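## Task

Take the foam block that sits on the desk and set it on the top of the bookcase. At the end the hatched patch before the door must be empty of the robot and objects, the robot must be upright and not tipped (falling or tilting fails), and the block must stay up there without the robot touching or holding it.

## Robot and tools

ROBOT. A wheeled base that drives straight or spins in place (no sideways motion), a lifting column carrying a head and two six-joint arms, each with a parallel gripper. Shoulder height S = 0.90 m + column_m. Folded, the robot measures 0.73 m long, 0.62 m wide, S + 0.43 m tall, with its front 0.40 m ahead of the column. A loose object may occasionally get nudged by an outside disturbance.

FRAMES. Base frame: origin on the floor below the column, between the drive wheels; x forward, y to the robot's left, z up. left_hand and right_hand are reported here, as the spot where the two fingers join (tips reach 8 mm further); quat_wxyz maps (0,0,1) onto the finger direction, and the hand's y axis runs across the opening. Odometry frame = base frame at scene start; base_odometry integrates wheel rotation only, so slipping looks like travel. Heading is positive leftward, range -3.142 to 3.142.

execute_actions. Arguments: "actions", a list containing one action or nothing (nothing = just report state and images); "cameras", optional list from cam_head_left, cam_head_right, cam_left_wrist, cam_right_wrist, nav_camera, "all" (omitted/null = all, [] = none). An action may hold:
- "base" with exactly one key: translate_m, a relative straight drive in metres, -3 to 3, forward positive; or rotate_rad, a relative spin in radians, -3.2 to 3.2, positive = counter-clockwise seen from above. Both are offsets from the base's last reported position.
- "joints": absolute targets keyed by name. column_m 0 to 0.8 m; head_tilt_rad -0.61 to 1.308 (0 about level, positive tilts down); for each side (left_/right_): joint1_rad -2.879 to 2.879, joint2_rad 0 to 3.141, joint3_rad 0 to 3.019, joint4_rad -1.692 to 1.57, joint5_rad -1.57 to 1.57 (positive swings the hand to the robot's right), joint6_rad -2.094 to 2.094 (positive rolls clockwise viewed from behind the hand), gripper_m 0 to 0.093 m (fingertip gap). "done" tolerances: column 0.005, head 0.03, joints 1-6: 0.045, 0.14, 0.09, 0.055, 0.03, 0.035, gripper 0.003.
- "speeds": per-action caps, translate_m 0.05-0.8 m/s, rotate_rad 0.1-1 rad/s (top value is default). Arms ignore it. A base move needing over 8.667 s is rejected.
Motions in an action start together; anything not named may still chase its old target. Unknown keys or out-of-range values reject the call with no motion. One action lasts at most 15 s.

ARM GEOMETRY. With joint1 = -1.57 (left) or 1.57 (right) and joints 5, 6 = 0, the arm moves in a forward-facing vertical plane 0.23 m beside the column. Let a = j2 - 0.35, b = 1.05 + j2 - j3, c = b - j4 (c = 1.57 means fingers straight down). Hand ahead ≈ 0.12 + 0.39 sin a + 0.38 cos b + 0.25 cos c; height ≈ S + 0.39 cos a - 0.38 sin b - 0.25 sin c. E.g. j2, j3, j4 = 0.93, 0.78, 0.14 gives 0.60 m ahead, 0.25 m under S. Real hands sag up to ~5 cm lower and nearer (~12 cm loaded); trust the reported hand pose (1-3 cm). Reach is about 1 m from the shoulder. Light loads (≤0.3 kg) are fine fingers-down out to 0.6 m ahead, between 0.14 m above and 0.7 m below S; heavier ones want the hand closer. Below 0.4 m height the housing blocks hands nearer than 0.45 m.

SMALL MOVES. A target within 0.03 rad (0.08 for joints 2, 3) of the current reading may not move at all. Approach contacts in ~0.05 rad steps measured from your previous target.

GRIPPER. Fingers are 7 cm long; outer span is the opening +1 cm at tips, +5 cm at base; hand body 10 cm wide, 7 cm thick. To grasp, command a gap smaller than the object; off_target is then expected. If the reading stays ≥0.002 m above target, something is held.

RESULT LINES. base_status / joint_status: done, off_target, contact_stop (base and column only), time_out, not_followed, limit_stop_at_motor_heat. "joint command not followed" plus "cause:" means a safety check blocked arm targets (other arm, own body, or an obstacle); back each moved joint off by ≥0.05 rad or drive away. on_its_own lists uncommanded behaviour; "held at" is the held target, not the position. joint_positions give readings. motor_effort covers left_wheel and right_wheel only (%, bracket = peak, noisy). If turned_by_wheels and turned_by_imu differ by >4% and ≥0.05 rad, the base slipped or hit something. base_tilt is in degrees (forward, right), ~1° bias. wheel_motors_off = 1 means wheels are disabled. "pictures" gives image order. MOTOR HOT warns from 85 °C; OVER-TEMPERATURE FAULT at 100 °C drops that arm.

STOPS TO KNOW. The column, moving down, halts with contact_stop when a hand or held item touches down; it may sink 0.15-0.2 m more and refuses further lowering until raised 0.2 m. A blocked base only stops on a wheel stall (contact_stop); back up 0.05 m before retrying or turning. Desk tops between 0.30 m and S - 0.26 m can slide over the housing into the column. Pushing ~3 s cuts wheel power for 2 s. A blocked arm keeps pushing and heats; relieve it by resending its reported joint positions.

wait: {seconds: 0-10}, commands nothing. zoom_image: {camera, region [x0, y0, x1, y1]} in pixels of that camera's latest full image, origin top-left, at most 504x504. finished_scene: {scene: 1 or 2}, irreversible; call only once the item rests on the bookcase alone, the door patch is clear and the robot stands upright. Replying without a tool call ends the run.

CAMERAS. Head pair 672x504 pinhole, wrist cameras 504x504 fisheye, nav_camera low at the front, 672x504.

AVOID arm-on-arm hits or presses, drops, tipping, hard pushes and overheated motors.

Each tool is called after "Request:" as name([rows], argument=value, ...), one row to a line, values as JSON.

## Session

Request:
execute_actions(actions=[])

Scene clock: 0.00 s.
base_odometry: x=+0.000 y=+0.000 heading=+0.000 (m, m, rad; odometry frame)
turned_by_wheels: +0.000 (rad since the last result)
turned_by_imu: +0.000 (rad since the last result)
base_tilt: forward=+0.3 right=+0.3 (deg)
base_status: not commanded
joint_positions: column_m=+0.556 head_tilt_rad=+0.860 left_joint1_rad=-1.554 left_joint2_rad=+0.897 left_joint3_rad=+0.395 left_joint4_rad=-0.905 left_joint5_rad=+0.045 left_joint6_rad=+0.027 left_gripper_m=+0.095 right_joint1_rad=+1.598 right_joint2_rad=+0.898 right_joint3_rad=+0.421 right_joint4_rad=-0.890 right_joint5_rad=-0.025 right_joint6_rad=-0.068 right_gripper_m=+0.095
joint_status: not commanded
wheel_motors_off: 0
motor_effort: left_wheel=+3 right_wheel=+3 (%)
left_hand: x=+0.1440 y=+0.2205 z=+1.2479 quat_wxyz=(+0.427, +0.004, -0.904, +0.021) (m; base frame)
right_hand: x=+0.1594 y=-0.2149 z=+1.2410 quat_wxyz=(+0.409, +0.037, -0.911, -0.033) (m; base frame)
pictures: cam_head_left, cam_head_right, cam_left_wrist, cam_right_wrist, nav_camera
Images, in order (width x height): cam_head_left 672x504, cam_head_right 672x504, cam_left_wrist 504x504, cam_right_wrist 504x504, nav_camera 672x504.

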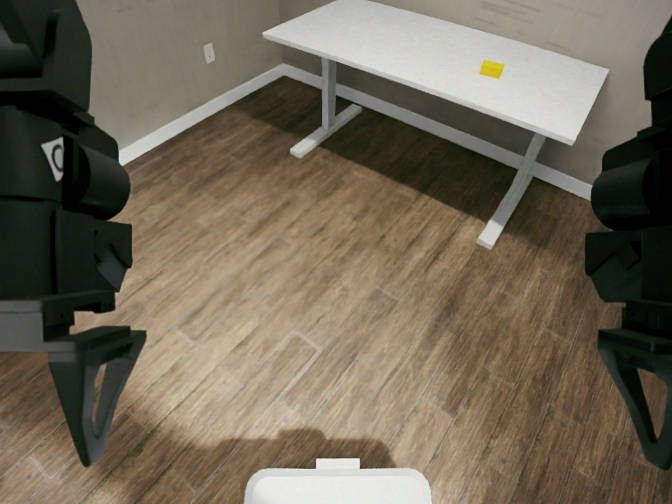

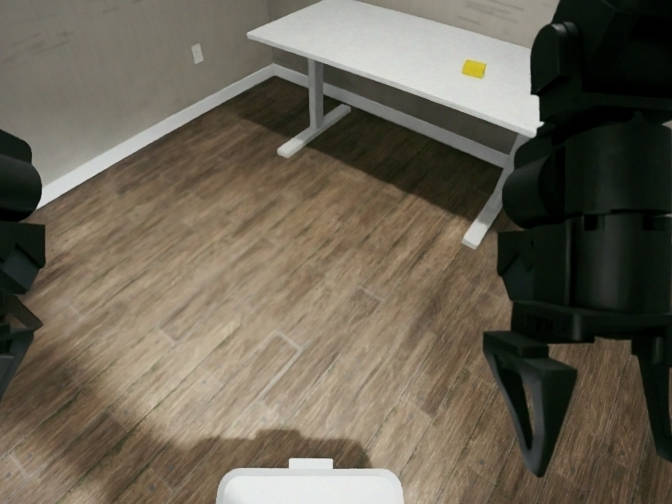

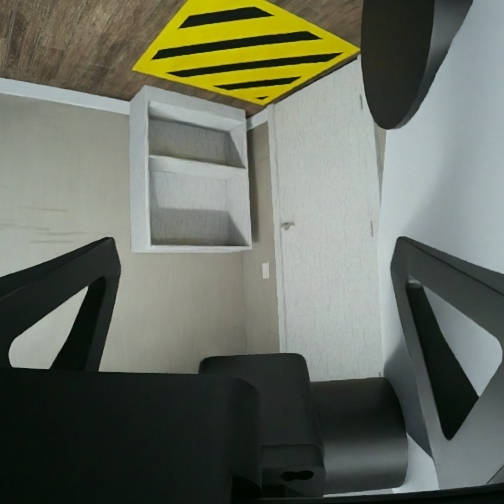

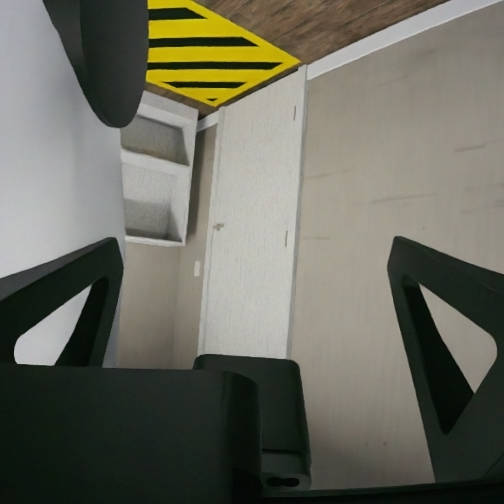

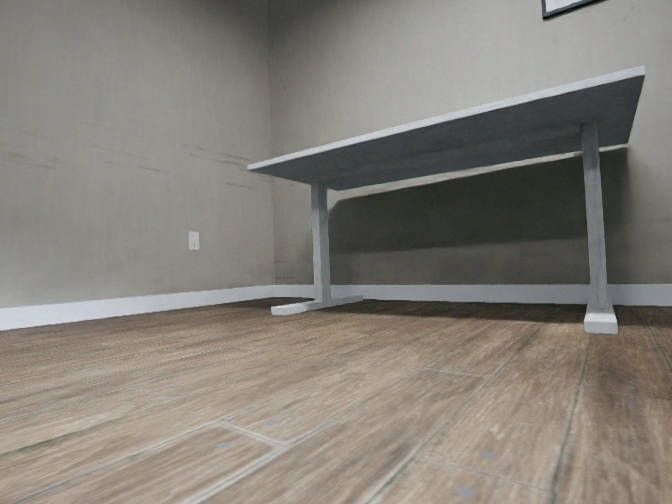

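Request:
execute_actions([
  {"base":{"translate_m":1.25}},
], cameras=[])

Request:
execute_actions([
  {"base":{"rotate_rad":-0.65},"joints":{"column_m":0.3,"head_tilt_rad":0.7,"right_joint1_rad":1.57,"right_joint2_rad":1.2,"right_joint3_rad":1.3,"right_joint4_rad":-0.6,"right_joint5_rad":0,"right_joint6_rad":0}},
], cameras=["cam_head_left","cam_head_right","cam_right_wrist"])

Scene clock: 23.87 s.
base_odometry: x=+1.250 y=+0.000 heading=+0.000 (m, m, rad; odometry frame)
turned_by_wheels: +0.000 (rad since the last result)
turned_by_imu: +0.002 (rad since the last result)
base_tilt: forward=+0.3 right=+0.4 (deg)
base_status: done
joint_positions: column_m=+0.556 head_tilt_rad=+0.860 left_joint1_rad=-1.554 left_joint2_rad=+0.897 left_joint3_rad=+0.397 left_joint4_rad=-0.905 left_joint5_rad=+0.045 left_joint6_rad=+0.027 left_gripper_m=+0.095 right_joint1_rad=+1.598 right_joint2_rad=+0.898 right_joint3_rad=+0.421 right_joint4_rad=-0.890 right_joint5_rad=-0.025 right_joint6_rad=-0.068 right_gripper_m=+0.095
joint_status: not commanded
wheel_motors_off: 0
motor_effort: left_wheel=-1(30) right_wheel=+0(40) (%)
left_hand: x=+0.1448 y=+0.2205 z=+1.2477 quat_wxyz=(+0.426, +0.004, -0.905, +0.021) (m; base frame)
right_hand: x=+0.1596 y=-0.2149 z=+1.2409 quat_wxyz=(+0.409, +0.037, -0.911, -0.033) (m; base frame)
pictures: none
No camera images: the call's "cameras" was empty. Leave "cameras" out to get every camera's image.

Scene clock: 27.73 s.
base_odometry: x=+1.250 y=+0.000 heading=-0.649 (m, m, rad; odometry frame)
turned_by_wheels: -0.649 (rad since the last result)
turned_by_imu: -0.639 (rad since the last result)
base_tilt: forward=+0.2 right=+0.3 (deg)
base_status: done
joint_positions: column_m=+0.300 head_tilt_rad=+0.717 left_joint1_rad=-1.554 left_joint2_rad=+0.897 left_joint3_rad=+0.396 left_joint4_rad=-0.905 left_joint5_rad=+0.045 left_joint6_rad=+0.027 left_gripper_m=+0.095 right_joint1_rad=+1.571 right_joint2_rad=+1.198 right_joint3_rad=+1.286 right_joint4_rad=-0.599 right_joint5_rad=-0.002 right_joint6_rad=-0.009 right_gripper_m=+0.095
joint_status: all done
wheel_motors_off: 0
motor_effort: left_wheel=+5(29) right_wheel=-3(37) (%)
left_hand: x=+0.1446 y=+0.2205 z=+0.9921 quat_wxyz=(+0.426, +0.004, -0.904, +0.021) (m; base frame)
right_hand: x=+0.6356 y=-0.2250 z=+0.8970 quat_wxyz=(-0.006, +0.005, -1.000, -0.001) (m; base frame)
pictures: cam_head_left, cam_head_right, cam_right_wrist
camera_calibration (this result's frames):
cam_head_left: T_world_to_cam=[[-0.00824733, -0.999862, 0.0144154, 0.0196598], [-0.655598, -0.00547876, -0.75509, 1.01021], [0.755065, -0.0156782, -0.655463, 0.741668], [0, 0, 0, 1]] pos_world=[0.102446, 0.0368198, 1.24865]
cam_head_right: T_world_to_cam=[[-0.0170939, -0.999539, 0.0250849, -0.0752716], [-0.662244, -0.007478, -0.749251, 1.00904], [0.749093, -0.02942, -0.661811, 0.746084], [0, 0, 0, 1]] pos_world=[0.108057, -0.0457416, 1.25168]
cam_right_wrist: T_world_to_cam=[[-0.00504538, -0.999946, 0.00904926, -0.228416], [-0.825872, 0.00926914, 0.563781, 0.0250705], [-0.563835, -0.00462904, -0.825875, 1.22329], [0, 0, 0, 1]] pos_world=[0.709285, -0.222973, 0.998215]
Images, in order (width x height): cam_head_left 672x504, cam_head_right 672x504, cam_right_wrist 504x504.

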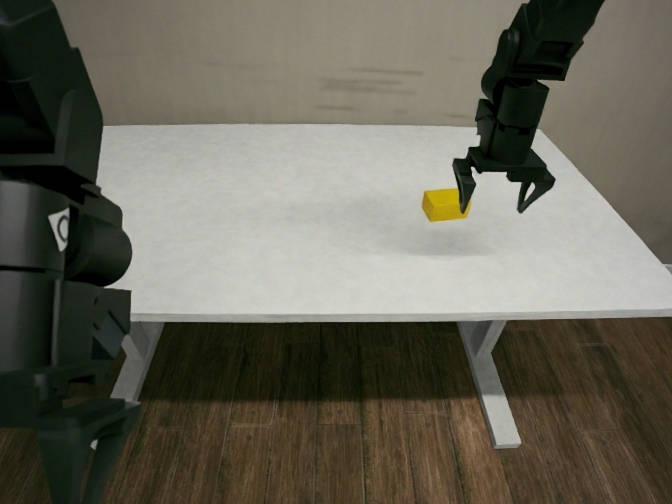

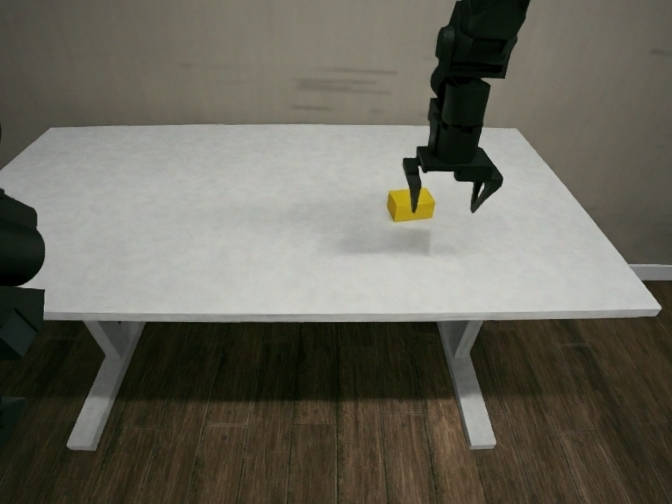

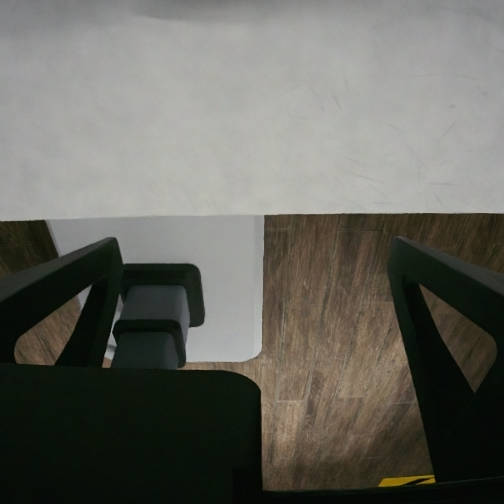

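Request:
execute_actions([
  {"base":{"translate_m":0.22},"joints":{"right_joint6_rad":1.57,"head_tilt_rad":0.9}},
], cameras=["cam_head_left","cam_head_right","cam_right_wrist"])

Scene clock: 49.30 s.
base_odometry: x=+1.425 y=-0.133 heading=-0.650 (m, m, rad; odometry frame)
turned_by_wheels: +0.000 (rad since the last result)
turned_by_imu: -0.001 (rad since the last result)
base_tilt: forward=+0.2 right=+0.4 (deg)
base_status: done
joint_positions: column_m=+0.300 head_tilt_rad=+0.901 left_joint1_rad=-1.554 left_joint2_rad=+0.897 left_joint3_rad=+0.398 left_joint4_rad=-0.905 left_joint5_rad=+0.045 left_joint6_rad=+0.027 left_gripper_m=+0.095 right_joint1_rad=+1.571 right_joint2_rad=+1.198 right_joint3_rad=+1.287 right_joint4_rad=-0.599 right_joint5_rad=-0.002 right_joint6_rad=+1.560 right_gripper_m=+0.095
joint_status: all done
wheel_motors_off: 0
motor_effort: left_wheel=+0(48) right_wheel=+1(29) (%)
left_hand: x=+0.1453 y=+0.2205 z=+0.9918 quat_wxyz=(+0.425, +0.004, -0.905, +0.021) (m; base frame)
right_hand: x=+0.6362 y=-0.2250 z=+0.8972 quat_wxyz=(-0.004, -0.703, -0.711, -0.006) (m; base frame)
pictures: cam_head_left, cam_head_right, cam_right_wrist
camera_calibration (this result's frames):
cam_head_left: T_world_to_cam=[[-0.00546065, -0.999862, 0.0156845, 0.0178884], [-0.783081, -0.00547876, -0.621896, 0.84529], [0.621896, -0.0156782, -0.782943, 0.912271], [0, 0, 0, 1]] pos_world=[0.0946906, 0.0368198, 1.23966]
cam_head_right: T_world_to_cam=[[-0.0121981, -0.999539, 0.0277968, -0.079004], [-0.788542, -0.007478, -0.614936, 0.842619], [0.61486, -0.02942, -0.788087, 0.915191], [0, 0, 0, 1]] pos_world=[0.100762, -0.0457416, 1.2416]
cam_right_wrist: T_world_to_cam=[[-0.999993, 0.00311994, -0.00196169, 0.640167], [0.00142112, 0.817559, 0.575843, -0.329854], [0.00340039, 0.575836, -0.817558, 0.986107], [0, 0, 0, 1]] pos_world=[0.637279, -0.300158, 0.997399]
Images, in order (width x height): cam_head_left 672x504, cam_head_right 672x504, cam_right_wrist 504x504.

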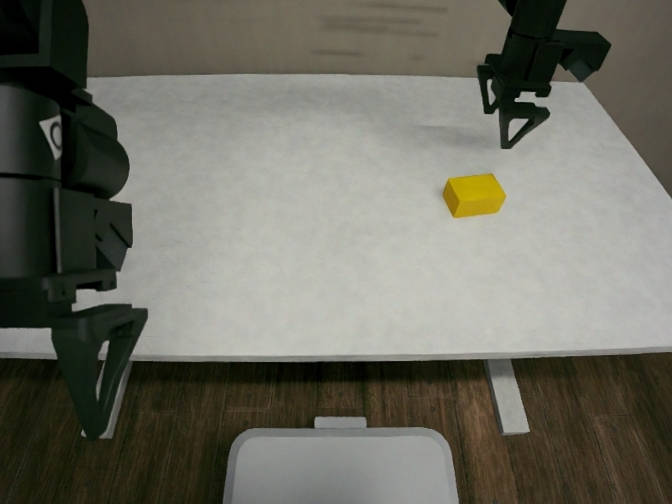

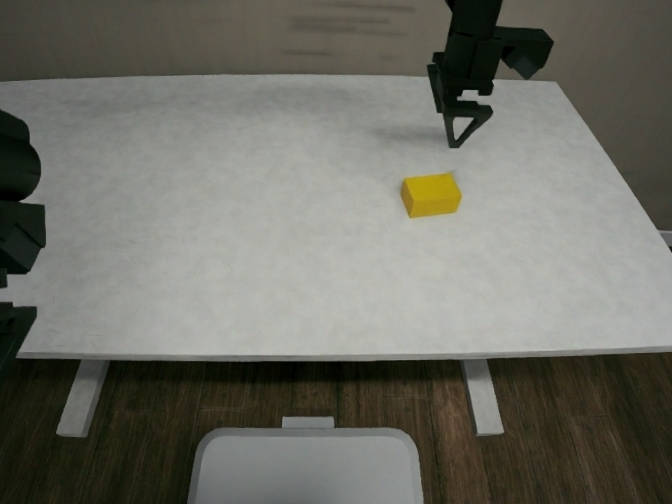

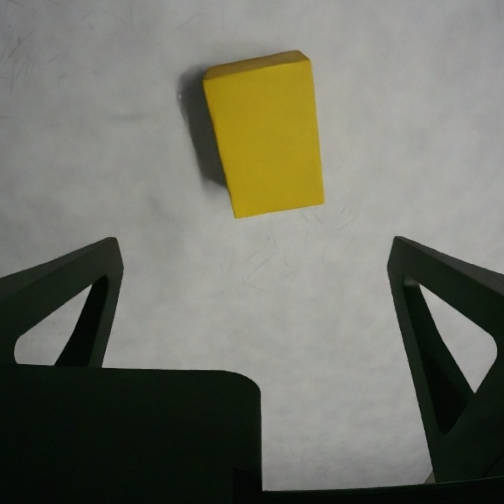

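Request:
execute_actions([
  {"joints":{"column_m":0.17}},
], cameras=["cam_head_left","cam_right_wrist"])

Scene clock: 60.40 s.
base_odometry: x=+1.425 y=-0.133 heading=-0.650 (m, m, rad; odometry frame)
turned_by_wheels: +0.000 (rad since the last result)
turned_by_imu: -0.001 (rad since the last result)
base_tilt: forward=+0.3 right=+0.3 (deg)
base_status: not commanded
joint_positions: column_m=+0.170 head_tilt_rad=+0.901 left_joint1_rad=-1.554 left_joint2_rad=+0.897 left_joint3_rad=+0.398 left_joint4_rad=-0.905 left_joint5_rad=+0.045 left_joint6_rad=+0.027 left_gripper_m=+0.095 right_joint1_rad=+1.571 right_joint2_rad=+1.198 right_joint3_rad=+1.287 right_joint4_rad=-0.599 right_joint5_rad=-0.002 right_joint6_rad=+1.560 right_gripper_m=+0.095
joint_status: all done
wheel_motors_off: 0
motor_effort: left_wheel=-1(0) right_wheel=-1(1) (%)
left_hand: x=+0.1453 y=+0.2205 z=+0.8619 quat_wxyz=(+0.425, +0.004, -0.905, +0.021) (m; base frame)
right_hand: x=+0.6362 y=-0.2250 z=+0.7673 quat_wxyz=(-0.004, -0.703, -0.711, -0.006) (m; base frame)
pictures: cam_head_left, cam_right_wrist
camera_calibration (this result's frames):
cam_head_left: T_world_to_cam=[[-0.00546065, -0.999862, 0.0156845, 0.019927], [-0.783081, -0.00547876, -0.621896, 0.764459], [0.621896, -0.0156782, -0.782943, 0.810508], [0, 0, 0, 1]] pos_world=[0.0946906, 0.0368198, 1.10968]
cam_right_wrist: T_world_to_cam=[[-0.999993, 0.00311994, -0.00196169, 0.639912], [0.00142112, 0.817559, 0.575843, -0.255009], [0.00340039, 0.575836, -0.817558, 0.879845], [0, 0, 0, 1]] pos_world=[0.637279, -0.300158, 0.867425]
Images, in order (width x height): cam_head_left 672x504, cam_right_wrist 504x504.

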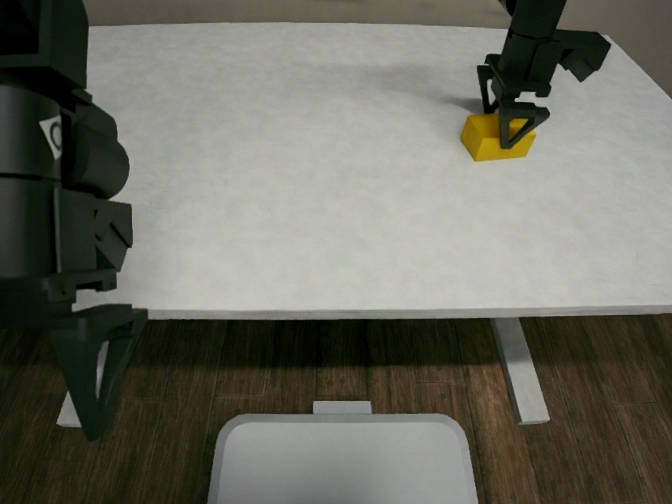

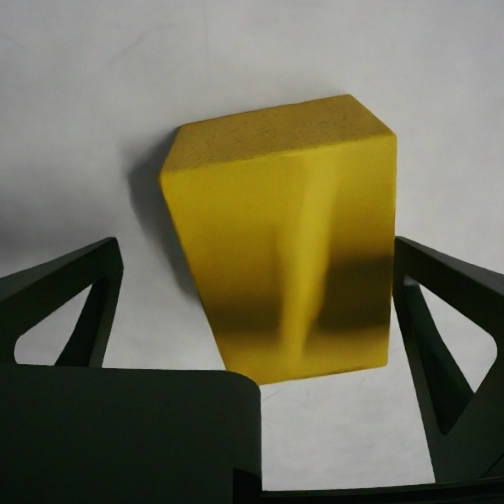

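Fingers overlap the block; a little lower, then grip.

Request:
execute_actions([
  {"joints":{"column_m":0.15}},
], cameras=[])

Request:
execute_actions([
  {"joints":{"right_gripper_m":0.03}},
], cameras=["cam_right_wrist"])

Request:
execute_actions([
  {"joints":{"column_m":0.5,"head_tilt_rad":0.0},"base":{"translate_m":-0.3}},
], cameras=["cam_right_wrist"])

Request:
execute_actions([
  {"base":{"rotate_rad":-2.4}},
], cameras=["cam_head_left","nav_camera","cam_right_wrist"])

Scene clock: 69.63 s.
base_odometry: x=+1.425 y=-0.133 heading=-0.650 (m, m, rad; odometry frame)
turned_by_wheels: +0.000 (rad since the last result)
turned_by_imu: -0.001 (rad since the last result)
base_tilt: forward=+0.3 right=+0.4 (deg)
base_status: not commanded
joint_positions: column_m=+0.150 head_tilt_rad=+0.901 left_joint1_rad=-1.554 left_joint2_rad=+0.897 left_joint3_rad=+0.398 left_joint4_rad=-0.905 left_joint5_rad=+0.045 left_joint6_rad=+0.027 left_gripper_m=+0.095 right_joint1_rad=+1.571 right_joint2_rad=+1.198 right_joint3_rad=+1.287 right_joint4_rad=-0.599 right_joint5_rad=-0.002 right_joint6_rad=+1.560 right_gripper_m=+0.095
joint_status: all done
wheel_motors_off: 0
motor_effort: left_wheel=+1(2) right_wheel=+0(0) (%)
left_hand: x=+0.1453 y=+0.2205 z=+0.8418 quat_wxyz=(+0.425, +0.004, -0.905, +0.021) (m; base frame)
right_hand: x=+0.6362 y=-0.2250 z=+0.7472 quat_wxyz=(-0.004, -0.703, -0.711, -0.006) (m; base frame)
pictures: none
No camera images: the call's "cameras" was empty. Leave "cameras" out to get every camera's image.

Scene clock: 70.27 s.
base_odometry: x=+1.425 y=-0.133 heading=-0.650 (m, m, rad; odometry frame)
turned_by_wheels: +0.000 (rad since the last result)
turned_by_imu: +0.000 (rad since the last result)
base_tilt: forward=+0.2 right=+0.2 (deg)
base_status: not commanded
joint_positions: column_m=+0.150 head_tilt_rad=+0.901 left_joint1_rad=-1.554 left_joint2_rad=+0.897 left_joint3_rad=+0.398 left_joint4_rad=-0.905 left_joint5_rad=+0.045 left_joint6_rad=+0.027 left_gripper_m=+0.095 right_joint1_rad=+1.571 right_joint2_rad=+1.198 right_joint3_rad=+1.287 right_joint4_rad=-0.599 right_joint5_rad=-0.002 right_joint6_rad=+1.560 right_gripper_m=+0.059
joint_status: right_gripper_m off_target (ended at +0.059, target +0.030)
wheel_motors_off: 0
motor_effort: left_wheel=-2(1) right_wheel=+0(1) (%)
left_hand: x=+0.1453 y=+0.2205 z=+0.8418 quat_wxyz=(+0.425, +0.004, -0.905, +0.021) (m; base frame)
right_hand: x=+0.6362 y=-0.2250 z=+0.7472 quat_wxyz=(-0.004, -0.703, -0.711, -0.006) (m; base frame)
pictures: cam_right_wrist
camera_calibration (this result's frames):
cam_right_wrist: T_world_to_cam=[[-0.999992, 0.00350138, -0.00196077, 0.639958], [0.00173348, 0.817555, 0.575847, -0.243677], [0.0036193, 0.575839, -0.817555, 0.863327], [0, 0, 0, 1]] pos_world=[0.63725, -0.300159, 0.847393]
Images, in order (width x height): cam_right_wrist 504x504.

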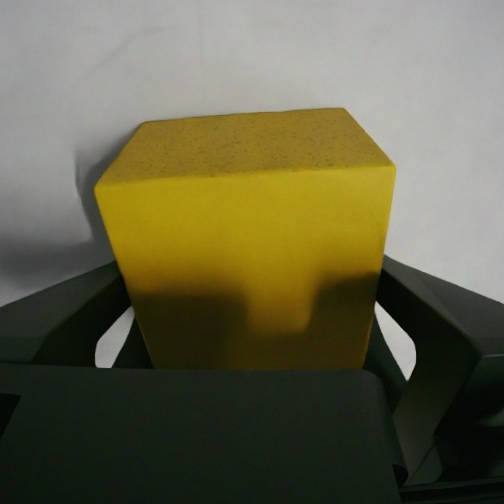

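Scene clock: 75.43 s.
base_odometry: x=+1.186 y=+0.048 heading=-0.650 (m, m, rad; odometry frame)
turned_by_wheels: +0.000 (rad since the last result)
turned_by_imu: -0.002 (rad since the last result)
base_tilt: forward=+0.3 right=+0.4 (deg)
base_status: done
joint_positions: column_m=+0.500 head_tilt_rad=+0.019 left_joint1_rad=-1.554 left_joint2_rad=+0.896 left_joint3_rad=+0.393 left_joint4_rad=-0.905 left_joint5_rad=+0.045 left_joint6_rad=+0.027 left_gripper_m=+0.095 right_joint1_rad=+1.571 right_joint2_rad=+1.198 right_joint3_rad=+1.287 right_joint4_rad=-0.599 right_joint5_rad=-0.002 right_joint6_rad=+1.560 right_gripper_m=+0.059
joint_status: all done
wheel_motors_off: 0
motor_effort: left_wheel=-2(38) right_wheel=-2(41) (%)
left_hand: x=+0.1427 y=+0.2205 z=+1.1926 quat_wxyz=(+0.428, +0.004, -0.904, +0.021) (m; base frame)
right_hand: x=+0.6362 y=-0.2250 z=+1.0971 quat_wxyz=(-0.004, -0.703, -0.711, -0.006) (m; base frame)
pictures: cam_right_wrist
camera_calibration (this result's frames):
cam_right_wrist: T_world_to_cam=[[-0.999992, 0.00350138, -0.00196077, 0.640644], [0.00173348, 0.817555, 0.575847, -0.445143], [0.0036193, 0.575839, -0.817555, 1.14936], [0, 0, 0, 1]] pos_world=[0.63725, -0.300159, 1.19725]
Images, in order (width x height): cam_right_wrist 504x504.

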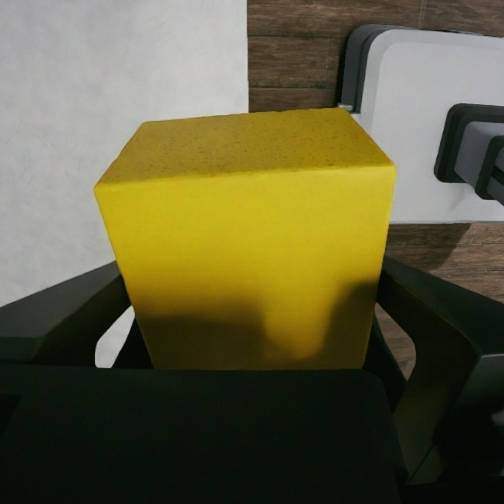

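Scene clock: 79.13 s.
base_odometry: x=+1.186 y=+0.048 heading=-3.049 (m, m, rad; odometry frame)
turned_by_wheels: -2.400 (rad since the last result)
turned_by_imu: -2.364 (rad since the last result)
base_tilt: forward=+0.2 right=+0.3 (deg)
base_status: done
joint_positions: column_m=+0.500 head_tilt_rad=+0.019 left_joint1_rad=-1.554 left_joint2_rad=+0.896 left_joint3_rad=+0.395 left_joint4_rad=-0.905 left_joint5_rad=+0.045 left_joint6_rad=+0.027 left_gripper_m=+0.095 right_joint1_rad=+1.569 right_joint2_rad=+1.198 right_joint3_rad=+1.287 right_joint4_rad=-0.599 right_joint5_rad=-0.002 right_joint6_rad=+1.560 right_gripper_m=+0.059
joint_status: not commanded
wheel_motors_off: 0
motor_effort: left_wheel=+3(38) right_wheel=-2(28) (%)
left_hand: x=+0.1441 y=+0.2205 z=+1.1921 quat_wxyz=(+0.426, +0.004, -0.904, +0.021) (m; base frame)
right_hand: x=+0.6362 y=-0.2261 z=+1.0971 quat_wxyz=(-0.005, -0.704, -0.710, -0.005) (m; base frame)
pictures: cam_head_left, cam_right_wrist, nav_camera
camera_calibration (this result's frames):
cam_head_left: T_world_to_cam=[[-0.0155786, -0.999862, 0.00575581, 0.0300127], [-0.0177685, -0.00547876, -0.999827, 1.49288], [0.999721, -0.0156782, -0.0176807, -0.087243], [0, 0, 0, 1]] pos_world=[0.114212, 0.0368198, 1.4909]
cam_right_wrist: T_world_to_cam=[[-0.999988, 0.00445619, -0.00196871, 0.640869], [0.00251801, 0.818723, 0.574184, -0.442654], [0.0041705, 0.574172, -0.818724, 1.15055], [0, 0, 0, 1]] pos_world=[0.637178, -0.301056, 1.19741]
Images, in order (width x height): cam_head_left 672x504, cam_right_wrist 504x504, nav_camera 672x504.

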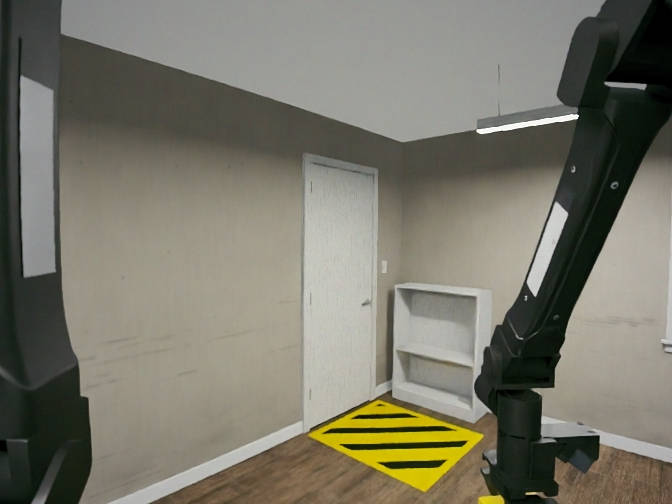

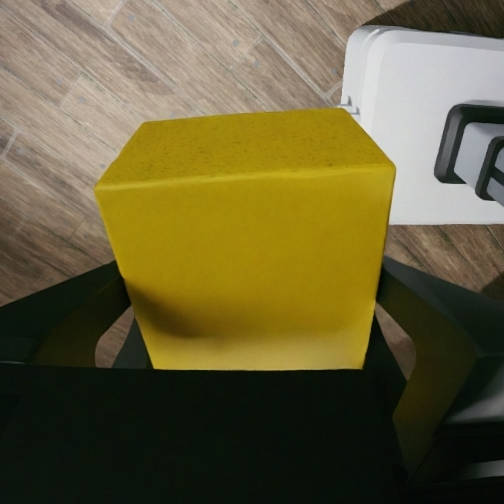

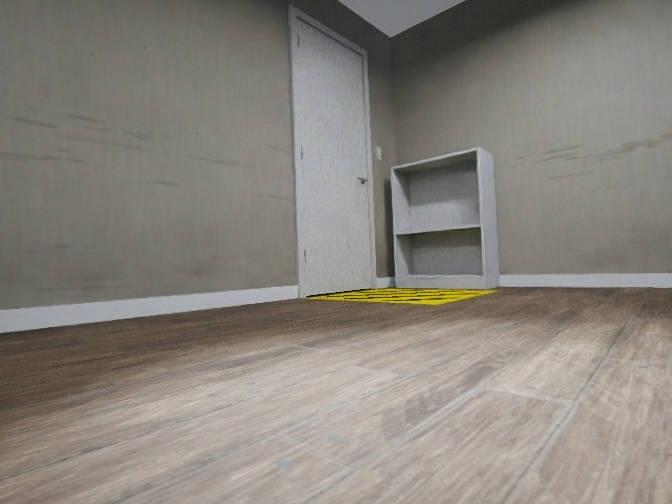

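Request:
execute_actions([
  {"base":{"rotate_rad":0.118},"joints":{"column_m":0.6,"head_tilt_rad":0.5}},
], cameras=[])

Request:
execute_actions([
  {"base":{"translate_m":2.55}},
], cameras=[])

Request:
execute_actions([
  {"base":{"rotate_rad":-0.82}},
], cameras=["cam_head_left","cam_head_right","nav_camera"])

Scene clock: 93.53 s.
base_odometry: x=+1.186 y=+0.048 heading=-2.932 (m, m, rad; odometry frame)
turned_by_wheels: +0.117 (rad since the last result)
turned_by_imu: +0.115 (rad since the last result)
base_tilt: forward=+0.2 right=+0.3 (deg)
base_status: done
joint_positions: column_m=+0.600 head_tilt_rad=+0.504 left_joint1_rad=-1.554 left_joint2_rad=+0.896 left_joint3_rad=+0.395 left_joint4_rad=-0.905 left_joint5_rad=+0.045 left_joint6_rad=+0.027 left_gripper_m=+0.095 right_joint1_rad=+1.570 right_joint2_rad=+1.198 right_joint3_rad=+1.287 right_joint4_rad=-0.599 right_joint5_rad=-0.002 right_joint6_rad=+1.560 right_gripper_m=+0.059
joint_status: all done
wheel_motors_off: 0
motor_effort: left_wheel=-3(23) right_wheel=+3(20) (%)
left_hand: x=+0.1439 y=+0.2205 z=+1.2922 quat_wxyz=(+0.427, +0.004, -0.904, +0.021) (m; base frame)
right_hand: x=+0.6362 y=-0.2257 z=+1.1971 quat_wxyz=(-0.004, -0.704, -0.711, -0.005) (m; base frame)
pictures: none
No camera images: the call's "cameras" was empty. Leave "cameras" out to get every camera's image.

Scene clock: 101.60 s.
base_odometry: x=-1.301 y=-0.480 heading=-2.950 (m, m, rad; odometry frame)
turned_by_wheels: -0.018 (rad since the last result)
turned_by_imu: +0.099 (rad since the last result)
base_tilt: forward=+0.1 right=+0.4 (deg)
base_status: translate_m off_target (by the wheels' count: +2.543 of +2.550)
joint_positions: column_m=+0.600 head_tilt_rad=+0.508 left_joint1_rad=-1.536 left_joint2_rad=+0.809 left_joint3_rad=+0.269 left_joint4_rad=-0.901 left_joint5_rad=+0.045 left_joint6_rad=+0.027 left_gripper_m=+0.095 right_joint1_rad=+1.433 right_joint2_rad=+1.224 right_joint3_rad=+1.144 right_joint4_rad=-0.636 right_joint5_rad=+0.000 right_joint6_rad=+1.561 right_gripper_m=+0.059
joint_status: not commanded
wheel_motors_off: 0
motor_effort: left_wheel=+3(89) right_wheel=+19(82) (%)
left_hand: x=+0.0945 y=+0.2228 z=+1.3152 quat_wxyz=(+0.442, +0.012, -0.897, +0.016) (m; base frame)
right_hand: x=+0.5345 y=-0.2974 z=+1.1661 quat_wxyz=(+0.029, -0.727, -0.677, +0.107) (m; base frame)
pictures: none
No camera images: the call's "cameras" was empty. Leave "cameras" out to get every camera's image.

Scene clock: 103.70 s.
base_odometry: x=-1.301 y=-0.480 heading=+2.514 (m, m, rad; odometry frame)
turned_by_wheels: -0.819 (rad since the last result)
turned_by_imu: -0.801 (rad since the last result)
base_tilt: forward=+0.3 right=+0.4 (deg)
base_status: done
joint_positions: column_m=+0.600 head_tilt_rad=+0.508 left_joint1_rad=-1.545 left_joint2_rad=+0.892 left_joint3_rad=+0.400 left_joint4_rad=-0.901 left_joint5_rad=+0.045 left_joint6_rad=+0.027 left_gripper_m=+0.095 right_joint1_rad=+1.568 right_joint2_rad=+1.204 right_joint3_rad=+1.291 right_joint4_rad=-0.602 right_joint5_rad=+0.000 right_joint6_rad=+1.561 right_gripper_m=+0.059
joint_status: not commanded
wheel_motors_off: 0
motor_effort: left_wheel=-1(64) right_wheel=-2(29) (%)
left_hand: x=+0.1482 y=+0.2225 z=+1.2907 quat_wxyz=(+0.421, +0.008, -0.907, +0.018) (m; base frame)
right_hand: x=+0.6358 y=-0.2273 z=+1.1948 quat_wxyz=(-0.004, -0.704, -0.710, -0.002) (m; base frame)
pictures: cam_head_left, cam_head_right, nav_camera
camera_calibration (this result's frames):
cam_head_left: T_world_to_cam=[[-0.0110492, -0.999862, 0.0123991, 0.018674], [-0.485342, -0.00547876, -0.874307, 1.41725], [0.874255, -0.0156782, -0.485214, 0.662295], [0, 0, 0, 1]] pos_world=[0.109042, 0.0368198, 1.56023]
cam_head_right: T_world_to_cam=[[-0.0219103, -0.999539, 0.0210093, -0.0760909], [-0.493051, -0.007478, -0.869968, 1.41676], [0.869725, -0.02942, -0.49266, 0.670283], [0, 0, 0, 1]] pos_world=[0.113905, -0.0457416, 1.56436]
Images, in order (width x height): cam_head_left 672x504, cam_head_right 672x504, nav_camera 672x504.

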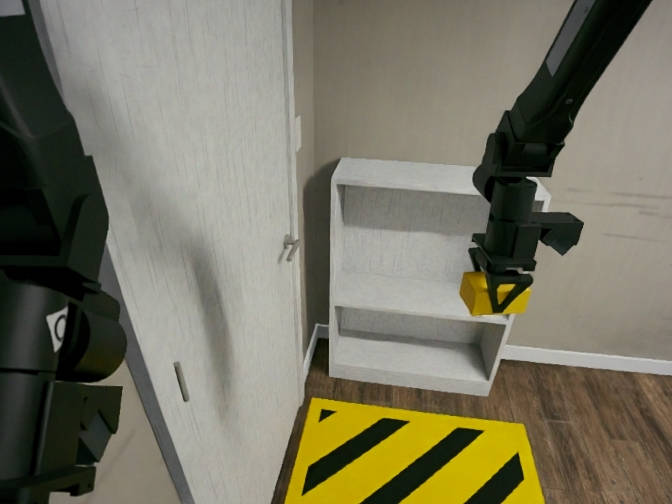

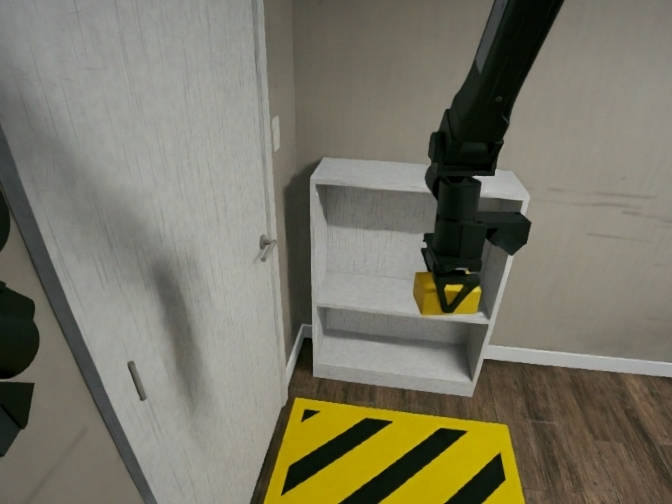

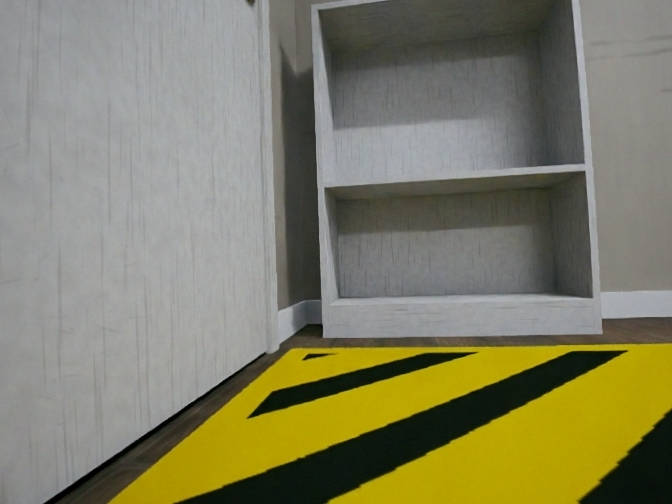

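Request:
execute_actions([
  {"base":{"rotate_rad":-0.5}},
], cameras=[])

Request:
execute_actions([
  {"base":{"translate_m":0.35},"speeds":{"translate_m":0.4}},
], cameras=[])

Request:
execute_actions([
  {"base":{"rotate_rad":0.34}},
], cameras=[])

Request:
execute_actions([
  {"base":{"translate_m":0.45},"speeds":{"translate_m":0.4},"joints":{"head_tilt_rad":0.7}},
], cameras=["cam_head_left","cam_head_right","nav_camera"])

Scene clock: 131.87 s.
base_odometry: x=-1.301 y=-0.480 heading=+2.014 (m, m, rad; odometry frame)
turned_by_wheels: -0.499 (rad since the last result)
turned_by_imu: -0.493 (rad since the last result)
base_tilt: forward=+0.2 right=+0.3 (deg)
base_status: done
joint_positions: column_m=+0.600 head_tilt_rad=+0.508 left_joint1_rad=-1.545 left_joint2_rad=+0.892 left_joint3_rad=+0.398 left_joint4_rad=-0.901 left_joint5_rad=+0.045 left_joint6_rad=+0.027 left_gripper_m=+0.095 right_joint1_rad=+1.569 right_joint2_rad=+1.204 right_joint3_rad=+1.291 right_joint4_rad=-0.602 right_joint5_rad=+0.000 right_joint6_rad=+1.561 right_gripper_m=+0.059
joint_status: not commanded
wheel_motors_off: 0
motor_effort: left_wheel=+0(25) right_wheel=-3(26) (%)
left_hand: x=+0.1468 y=+0.2224 z=+1.2912 quat_wxyz=(+0.422, +0.008, -0.906, +0.018) (m; base frame)
right_hand: x=+0.6358 y=-0.2266 z=+1.1948 quat_wxyz=(-0.004, -0.704, -0.710, -0.002) (m; base frame)
pictures: none
No camera images: the call's "cameras" was empty. Leave "cameras" out to get every camera's image.

Scene clock: 134.07 s.
base_odometry: x=-1.451 y=-0.163 heading=+2.014 (m, m, rad; odometry frame)
turned_by_wheels: -0.001 (rad since the last result)
turned_by_imu: +0.000 (rad since the last result)
base_tilt: forward=+0.2 right=+0.4 (deg)
base_status: done
joint_positions: column_m=+0.600 head_tilt_rad=+0.508 left_joint1_rad=-1.545 left_joint2_rad=+0.892 left_joint3_rad=+0.395 left_joint4_rad=-0.901 left_joint5_rad=+0.045 left_joint6_rad=+0.027 left_gripper_m=+0.095 right_joint1_rad=+1.569 right_joint2_rad=+1.204 right_joint3_rad=+1.291 right_joint4_rad=-0.602 right_joint5_rad=+0.000 right_joint6_rad=+1.561 right_gripper_m=+0.059
joint_status: not commanded
wheel_motors_off: 0
motor_effort: left_wheel=-1(43) right_wheel=-1(30) (%)
left_hand: x=+0.1455 y=+0.2224 z=+1.2916 quat_wxyz=(+0.423, +0.008, -0.906, +0.019) (m; base frame)
right_hand: x=+0.6358 y=-0.2266 z=+1.1948 quat_wxyz=(-0.004, -0.704, -0.710, -0.002) (m; base frame)
pictures: none
No camera images: the call's "cameras" was empty. Leave "cameras" out to get every camera's image.

Scene clock: 135.63 s.
base_odometry: x=-1.452 y=-0.163 heading=+2.353 (m, m, rad; odometry frame)
turned_by_wheels: +0.339 (rad since the last result)
turned_by_imu: +0.333 (rad since the last result)
base_tilt: forward=+0.2 right=+0.3 (deg)
base_status: done
joint_positions: column_m=+0.600 head_tilt_rad=+0.508 left_joint1_rad=-1.545 left_joint2_rad=+0.892 left_joint3_rad=+0.395 left_joint4_rad=-0.901 left_joint5_rad=+0.045 left_joint6_rad=+0.027 left_gripper_m=+0.095 right_joint1_rad=+1.570 right_joint2_rad=+1.204 right_joint3_rad=+1.291 right_joint4_rad=-0.602 right_joint5_rad=+0.000 right_joint6_rad=+1.561 right_gripper_m=+0.059
joint_status: not commanded
wheel_motors_off: 0
motor_effort: left_wheel=-2(38) right_wheel=+1(26) (%)
left_hand: x=+0.1455 y=+0.2224 z=+1.2916 quat_wxyz=(+0.423, +0.008, -0.906, +0.019) (m; base frame)
right_hand: x=+0.6358 y=-0.2260 z=+1.1948 quat_wxyz=(-0.003, -0.704, -0.710, -0.003) (m; base frame)
pictures: none
No camera images: the call's "cameras" was empty. Leave "cameras" out to get every camera's image.

Scene clock: 138.07 s.
base_odometry: x=-1.769 y=+0.156 heading=+2.353 (m, m, rad; odometry frame)
turned_by_wheels: +0.000 (rad since the last result)
turned_by_imu: +0.001 (rad since the last result)
base_tilt: forward=+0.2 right=+0.4 (deg)
base_status: done
joint_positions: column_m=+0.600 head_tilt_rad=+0.703 left_joint1_rad=-1.545 left_joint2_rad=+0.892 left_joint3_rad=+0.396 left_joint4_rad=-0.901 left_joint5_rad=+0.045 left_joint6_rad=+0.027 left_gripper_m=+0.095 right_joint1_rad=+1.570 right_joint2_rad=+1.204 right_joint3_rad=+1.291 right_joint4_rad=-0.602 right_joint5_rad=+0.000 right_joint6_rad=+1.561 right_gripper_m=+0.059
joint_status: all done
wheel_motors_off: 0
motor_effort: left_wheel=+1(35) right_wheel=-1(39) (%)
left_hand: x=+0.1460 y=+0.2224 z=+1.2915 quat_wxyz=(+0.422, +0.008, -0.906, +0.019) (m; base frame)
right_hand: x=+0.6358 y=-0.2260 z=+1.1948 quat_wxyz=(-0.003, -0.704, -0.710, -0.003) (m; base frame)
pictures: cam_head_left, cam_head_right, nav_camera
camera_calibration (this result's frames):
cam_head_left: T_world_to_cam=[[-0.0084436, -0.999862, 0.0143014, 0.0155269], [-0.645216, -0.00547876, -0.76398, 1.25027], [0.763953, -0.0156782, -0.645081, 0.921354], [0, 0, 0, 1]] pos_world=[0.102952, 0.0368198, 1.5493]
cam_head_right: T_world_to_cam=[[-0.0174352, -0.999539, 0.0248489, -0.0824041], [-0.651941, -0.007478, -0.758233, 1.24749], [0.758069, -0.02942, -0.65151, 0.927798], [0, 0, 0, 1]] pos_world=[0.108521, -0.0457416, 1.55241]
Images, in order (width x height): cam_head_left 672x504, cam_head_right 672x504, nav_camera 672x504.

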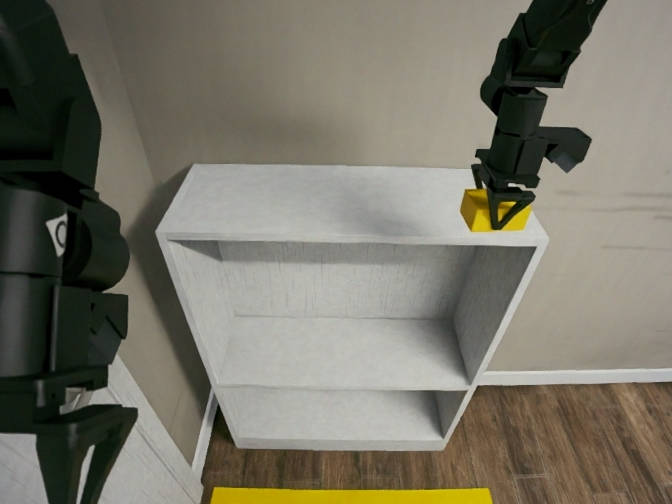

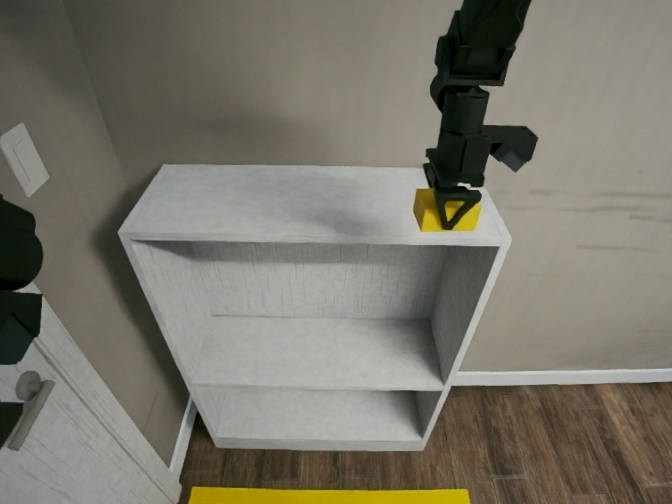

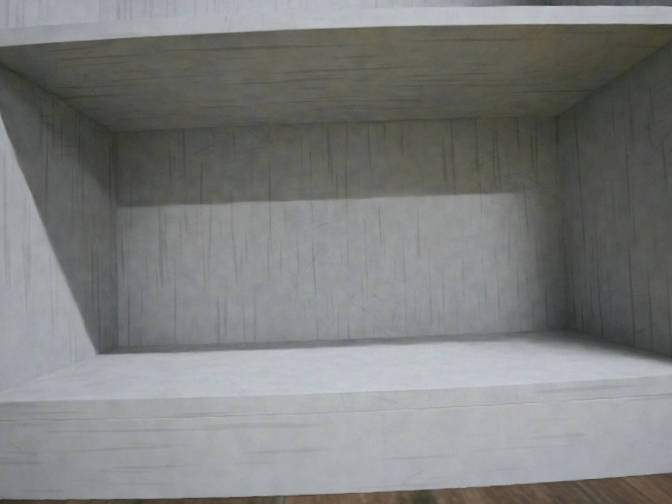

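Request:
execute_actions([
  {"base":{"translate_m":0.22},"speeds":{"translate_m":0.3}},
], cameras=[])

Request:
execute_actions([
  {"joints":{"column_m":0.52}},
], cameras=["cam_head_left","cam_right_wrist"])

Scene clock: 147.90 s.
base_odometry: x=-1.924 y=+0.312 heading=+2.353 (m, m, rad; odometry frame)
turned_by_wheels: +0.000 (rad since the last result)
turned_by_imu: +0.000 (rad since the last result)
base_tilt: forward=+0.2 right=+0.4 (deg)
base_status: done
joint_positions: column_m=+0.600 head_tilt_rad=+0.703 left_joint1_rad=-1.545 left_joint2_rad=+0.893 left_joint3_rad=+0.397 left_joint4_rad=-0.901 left_joint5_rad=+0.045 left_joint6_rad=+0.027 left_gripper_m=+0.095 right_joint1_rad=+1.570 right_joint2_rad=+1.204 right_joint3_rad=+1.291 right_joint4_rad=-0.602 right_joint5_rad=+0.000 right_joint6_rad=+1.561 right_gripper_m=+0.059
joint_status: not commanded
wheel_motors_off: 0
motor_effort: left_wheel=-1(27) right_wheel=-1(24) (%)
left_hand: x=+0.1465 y=+0.2224 z=+1.2913 quat_wxyz=(+0.422, +0.008, -0.906, +0.019) (m; base frame)
right_hand: x=+0.6359 y=-0.2260 z=+1.1948 quat_wxyz=(-0.003, -0.704, -0.710, -0.003) (m; base frame)
pictures: none
No camera images: the call's "cameras" was empty. Leave "cameras" out to get every camera's image.

Scene clock: 148.20 s.
base_odometry: x=-1.924 y=+0.312 heading=+2.353 (m, m, rad; odometry frame)
turned_by_wheels: +0.000 (rad since the last result)
turned_by_imu: +0.000 (rad since the last result)
base_tilt: forward=+0.2 right=+0.4 (deg)
base_status: not commanded
joint_positions: column_m=+0.600 head_tilt_rad=+0.703 left_joint1_rad=-1.545 left_joint2_rad=+0.893 left_joint3_rad=+0.397 left_joint4_rad=-0.901 left_joint5_rad=+0.045 left_joint6_rad=+0.027 left_gripper_m=+0.095 right_joint1_rad=+1.570 right_joint2_rad=+1.204 right_joint3_rad=+1.291 right_joint4_rad=-0.602 right_joint5_rad=+0.000 right_joint6_rad=+1.561 right_gripper_m=+0.059
joint_status: column_m contact_stop (moved +0.000 of -0.080)
wheel_motors_off: 0
on_its_own: column_m is held at +0.600, not at your +0.520, since a contact_stop
motor_effort: left_wheel=-4(1) right_wheel=-1(1) (%)
left_hand: x=+0.1465 y=+0.2224 z=+1.2913 quat_wxyz=(+0.422, +0.008, -0.906, +0.019) (m; base frame)
right_hand: x=+0.6359 y=-0.2260 z=+1.1948 quat_wxyz=(-0.003, -0.704, -0.710, -0.003) (m; base frame)
pictures: cam_head_left, cam_right_wrist
camera_calibration (this result's frames):
cam_head_left: T_world_to_cam=[[-0.00844053, -0.999862, 0.0143032, 0.0155239], [-0.64538, -0.00547876, -0.763842, 1.25005], [0.763815, -0.0156782, -0.645245, 0.92162], [0, 0, 0, 1]] pos_world=[0.102944, 0.0368198, 1.54929]
cam_right_wrist: T_world_to_cam=[[-0.999984, 0.00486504, 0.00298569, 0.634933], [0.00569791, 0.819429, 0.573152, -0.499439], [0.000341844, 0.57316, -0.819444, 1.23354], [0, 0, 0, 1]] pos_world=[0.637347, -0.300849, 1.29517]
Images, in order (width x height): cam_head_left 672x504, cam_right_wrist 504x504.

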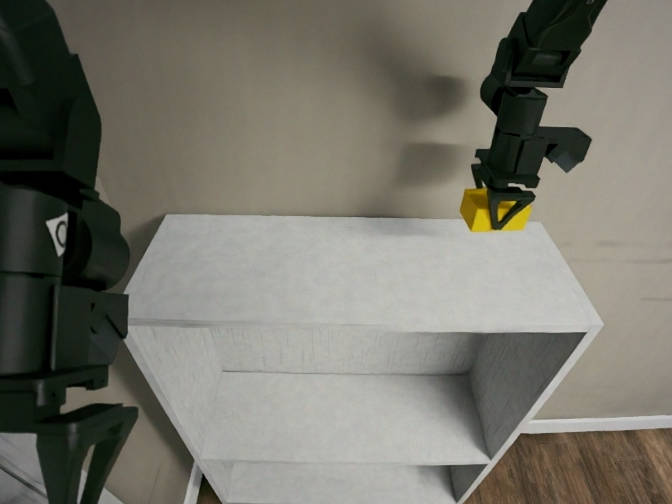

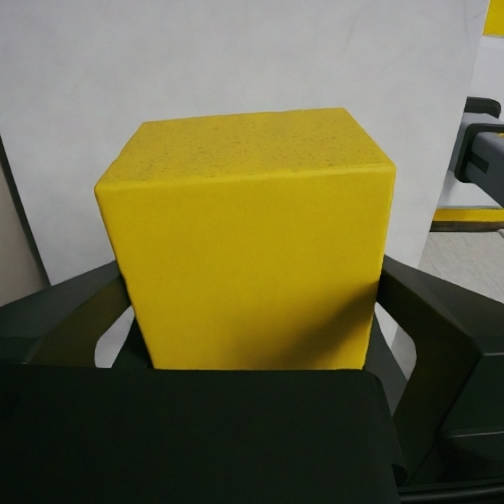

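Request:
execute_actions([
  {"joints":{"column_m":0.8}},
], cameras=[])

Request:
execute_actions([
  {"joints":{"column_m":0.505}},
], cameras=["cam_head_left","cam_right_wrist"])

Scene clock: 162.63 s.
base_odometry: x=-1.924 y=+0.312 heading=+2.353 (m, m, rad; odometry frame)
turned_by_wheels: +0.000 (rad since the last result)
turned_by_imu: -0.001 (rad since the last result)
base_tilt: forward=+0.3 right=+0.4 (deg)
base_status: not commanded
joint_positions: column_m=+0.800 head_tilt_rad=+0.703 left_joint1_rad=-1.545 left_joint2_rad=+0.893 left_joint3_rad=+0.397 left_joint4_rad=-0.901 left_joint5_rad=+0.045 left_joint6_rad=+0.027 left_gripper_m=+0.095 right_joint1_rad=+1.570 right_joint2_rad=+1.204 right_joint3_rad=+1.291 right_joint4_rad=-0.602 right_joint5_rad=+0.000 right_joint6_rad=+1.561 right_gripper_m=+0.059
joint_status: all done
wheel_motors_off: 0
motor_effort: left_wheel=-3(1) right_wheel=+0(0) (%)
left_hand: x=+0.1465 y=+0.2224 z=+1.4912 quat_wxyz=(+0.422, +0.008, -0.906, +0.019) (m; base frame)
right_hand: x=+0.6359 y=-0.2260 z=+1.3947 quat_wxyz=(-0.003, -0.704, -0.710, -0.003) (m; base frame)
pictures: none
No camera images: the call's "cameras" was empty. Leave "cameras" out to get every camera's image.

Scene clock: 167.03 s.
base_odometry: x=-1.924 y=+0.312 heading=+2.353 (m, m, rad; odometry frame)
turned_by_wheels: +0.000 (rad since the last result)
turned_by_imu: -0.001 (rad since the last result)
base_tilt: forward=+0.2 right=+0.4 (deg)
base_status: not commanded
joint_positions: column_m=+0.505 head_tilt_rad=+0.703 left_joint1_rad=-1.545 left_joint2_rad=+0.893 left_joint3_rad=+0.397 left_joint4_rad=-0.901 left_joint5_rad=+0.045 left_joint6_rad=+0.027 left_gripper_m=+0.095 right_joint1_rad=+1.570 right_joint2_rad=+1.204 right_joint3_rad=+1.291 right_joint4_rad=-0.602 right_joint5_rad=+0.000 right_joint6_rad=+1.561 right_gripper_m=+0.059
joint_status: all done
wheel_motors_off: 0
motor_effort: left_wheel=+1(1) right_wheel=+0(1) (%)
left_hand: x=+0.1465 y=+0.2224 z=+1.1963 quat_wxyz=(+0.422, +0.008, -0.906, +0.019) (m; base frame)
right_hand: x=+0.6359 y=-0.2260 z=+1.0998 quat_wxyz=(-0.003, -0.704, -0.710, -0.003) (m; base frame)
pictures: cam_head_left, cam_right_wrist
camera_calibration (this result's frames):
cam_head_left: T_world_to_cam=[[-0.00844053, -0.999862, 0.0143032, 0.0168817], [-0.64538, -0.00547876, -0.763842, 1.17754], [0.763815, -0.0156782, -0.645245, 0.860364], [0, 0, 0, 1]] pos_world=[0.102944, 0.0368198, 1.45436]
cam_right_wrist: T_world_to_cam=[[-0.999984, 0.00486504, 0.00298569, 0.635216], [0.00569791, 0.819429, 0.573152, -0.445027], [0.000341844, 0.57316, -0.819444, 1.15575], [0, 0, 0, 1]] pos_world=[0.637347, -0.300849, 1.20024]
Images, in order (width x height): cam_head_left 672x504, cam_right_wrist 504x504.

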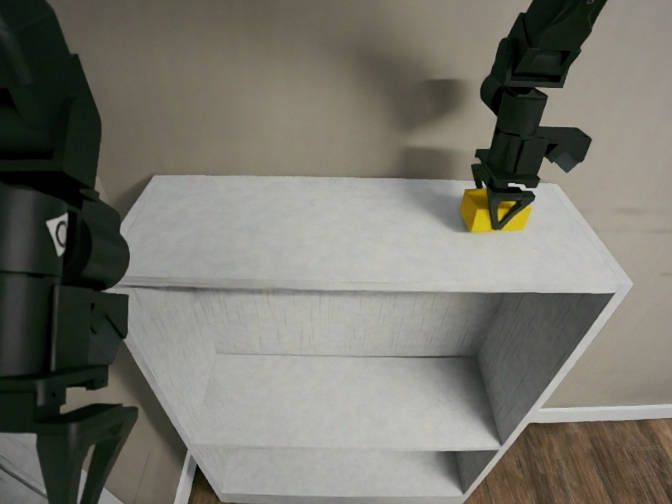

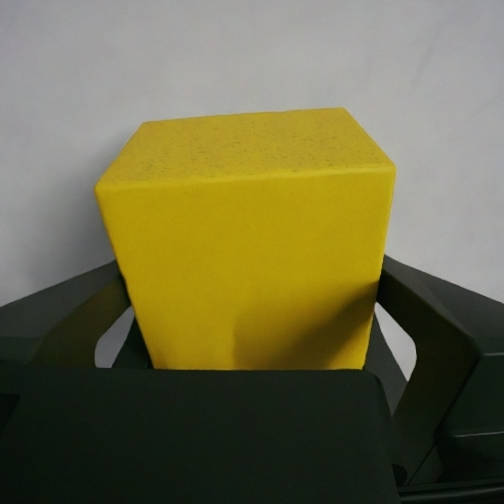

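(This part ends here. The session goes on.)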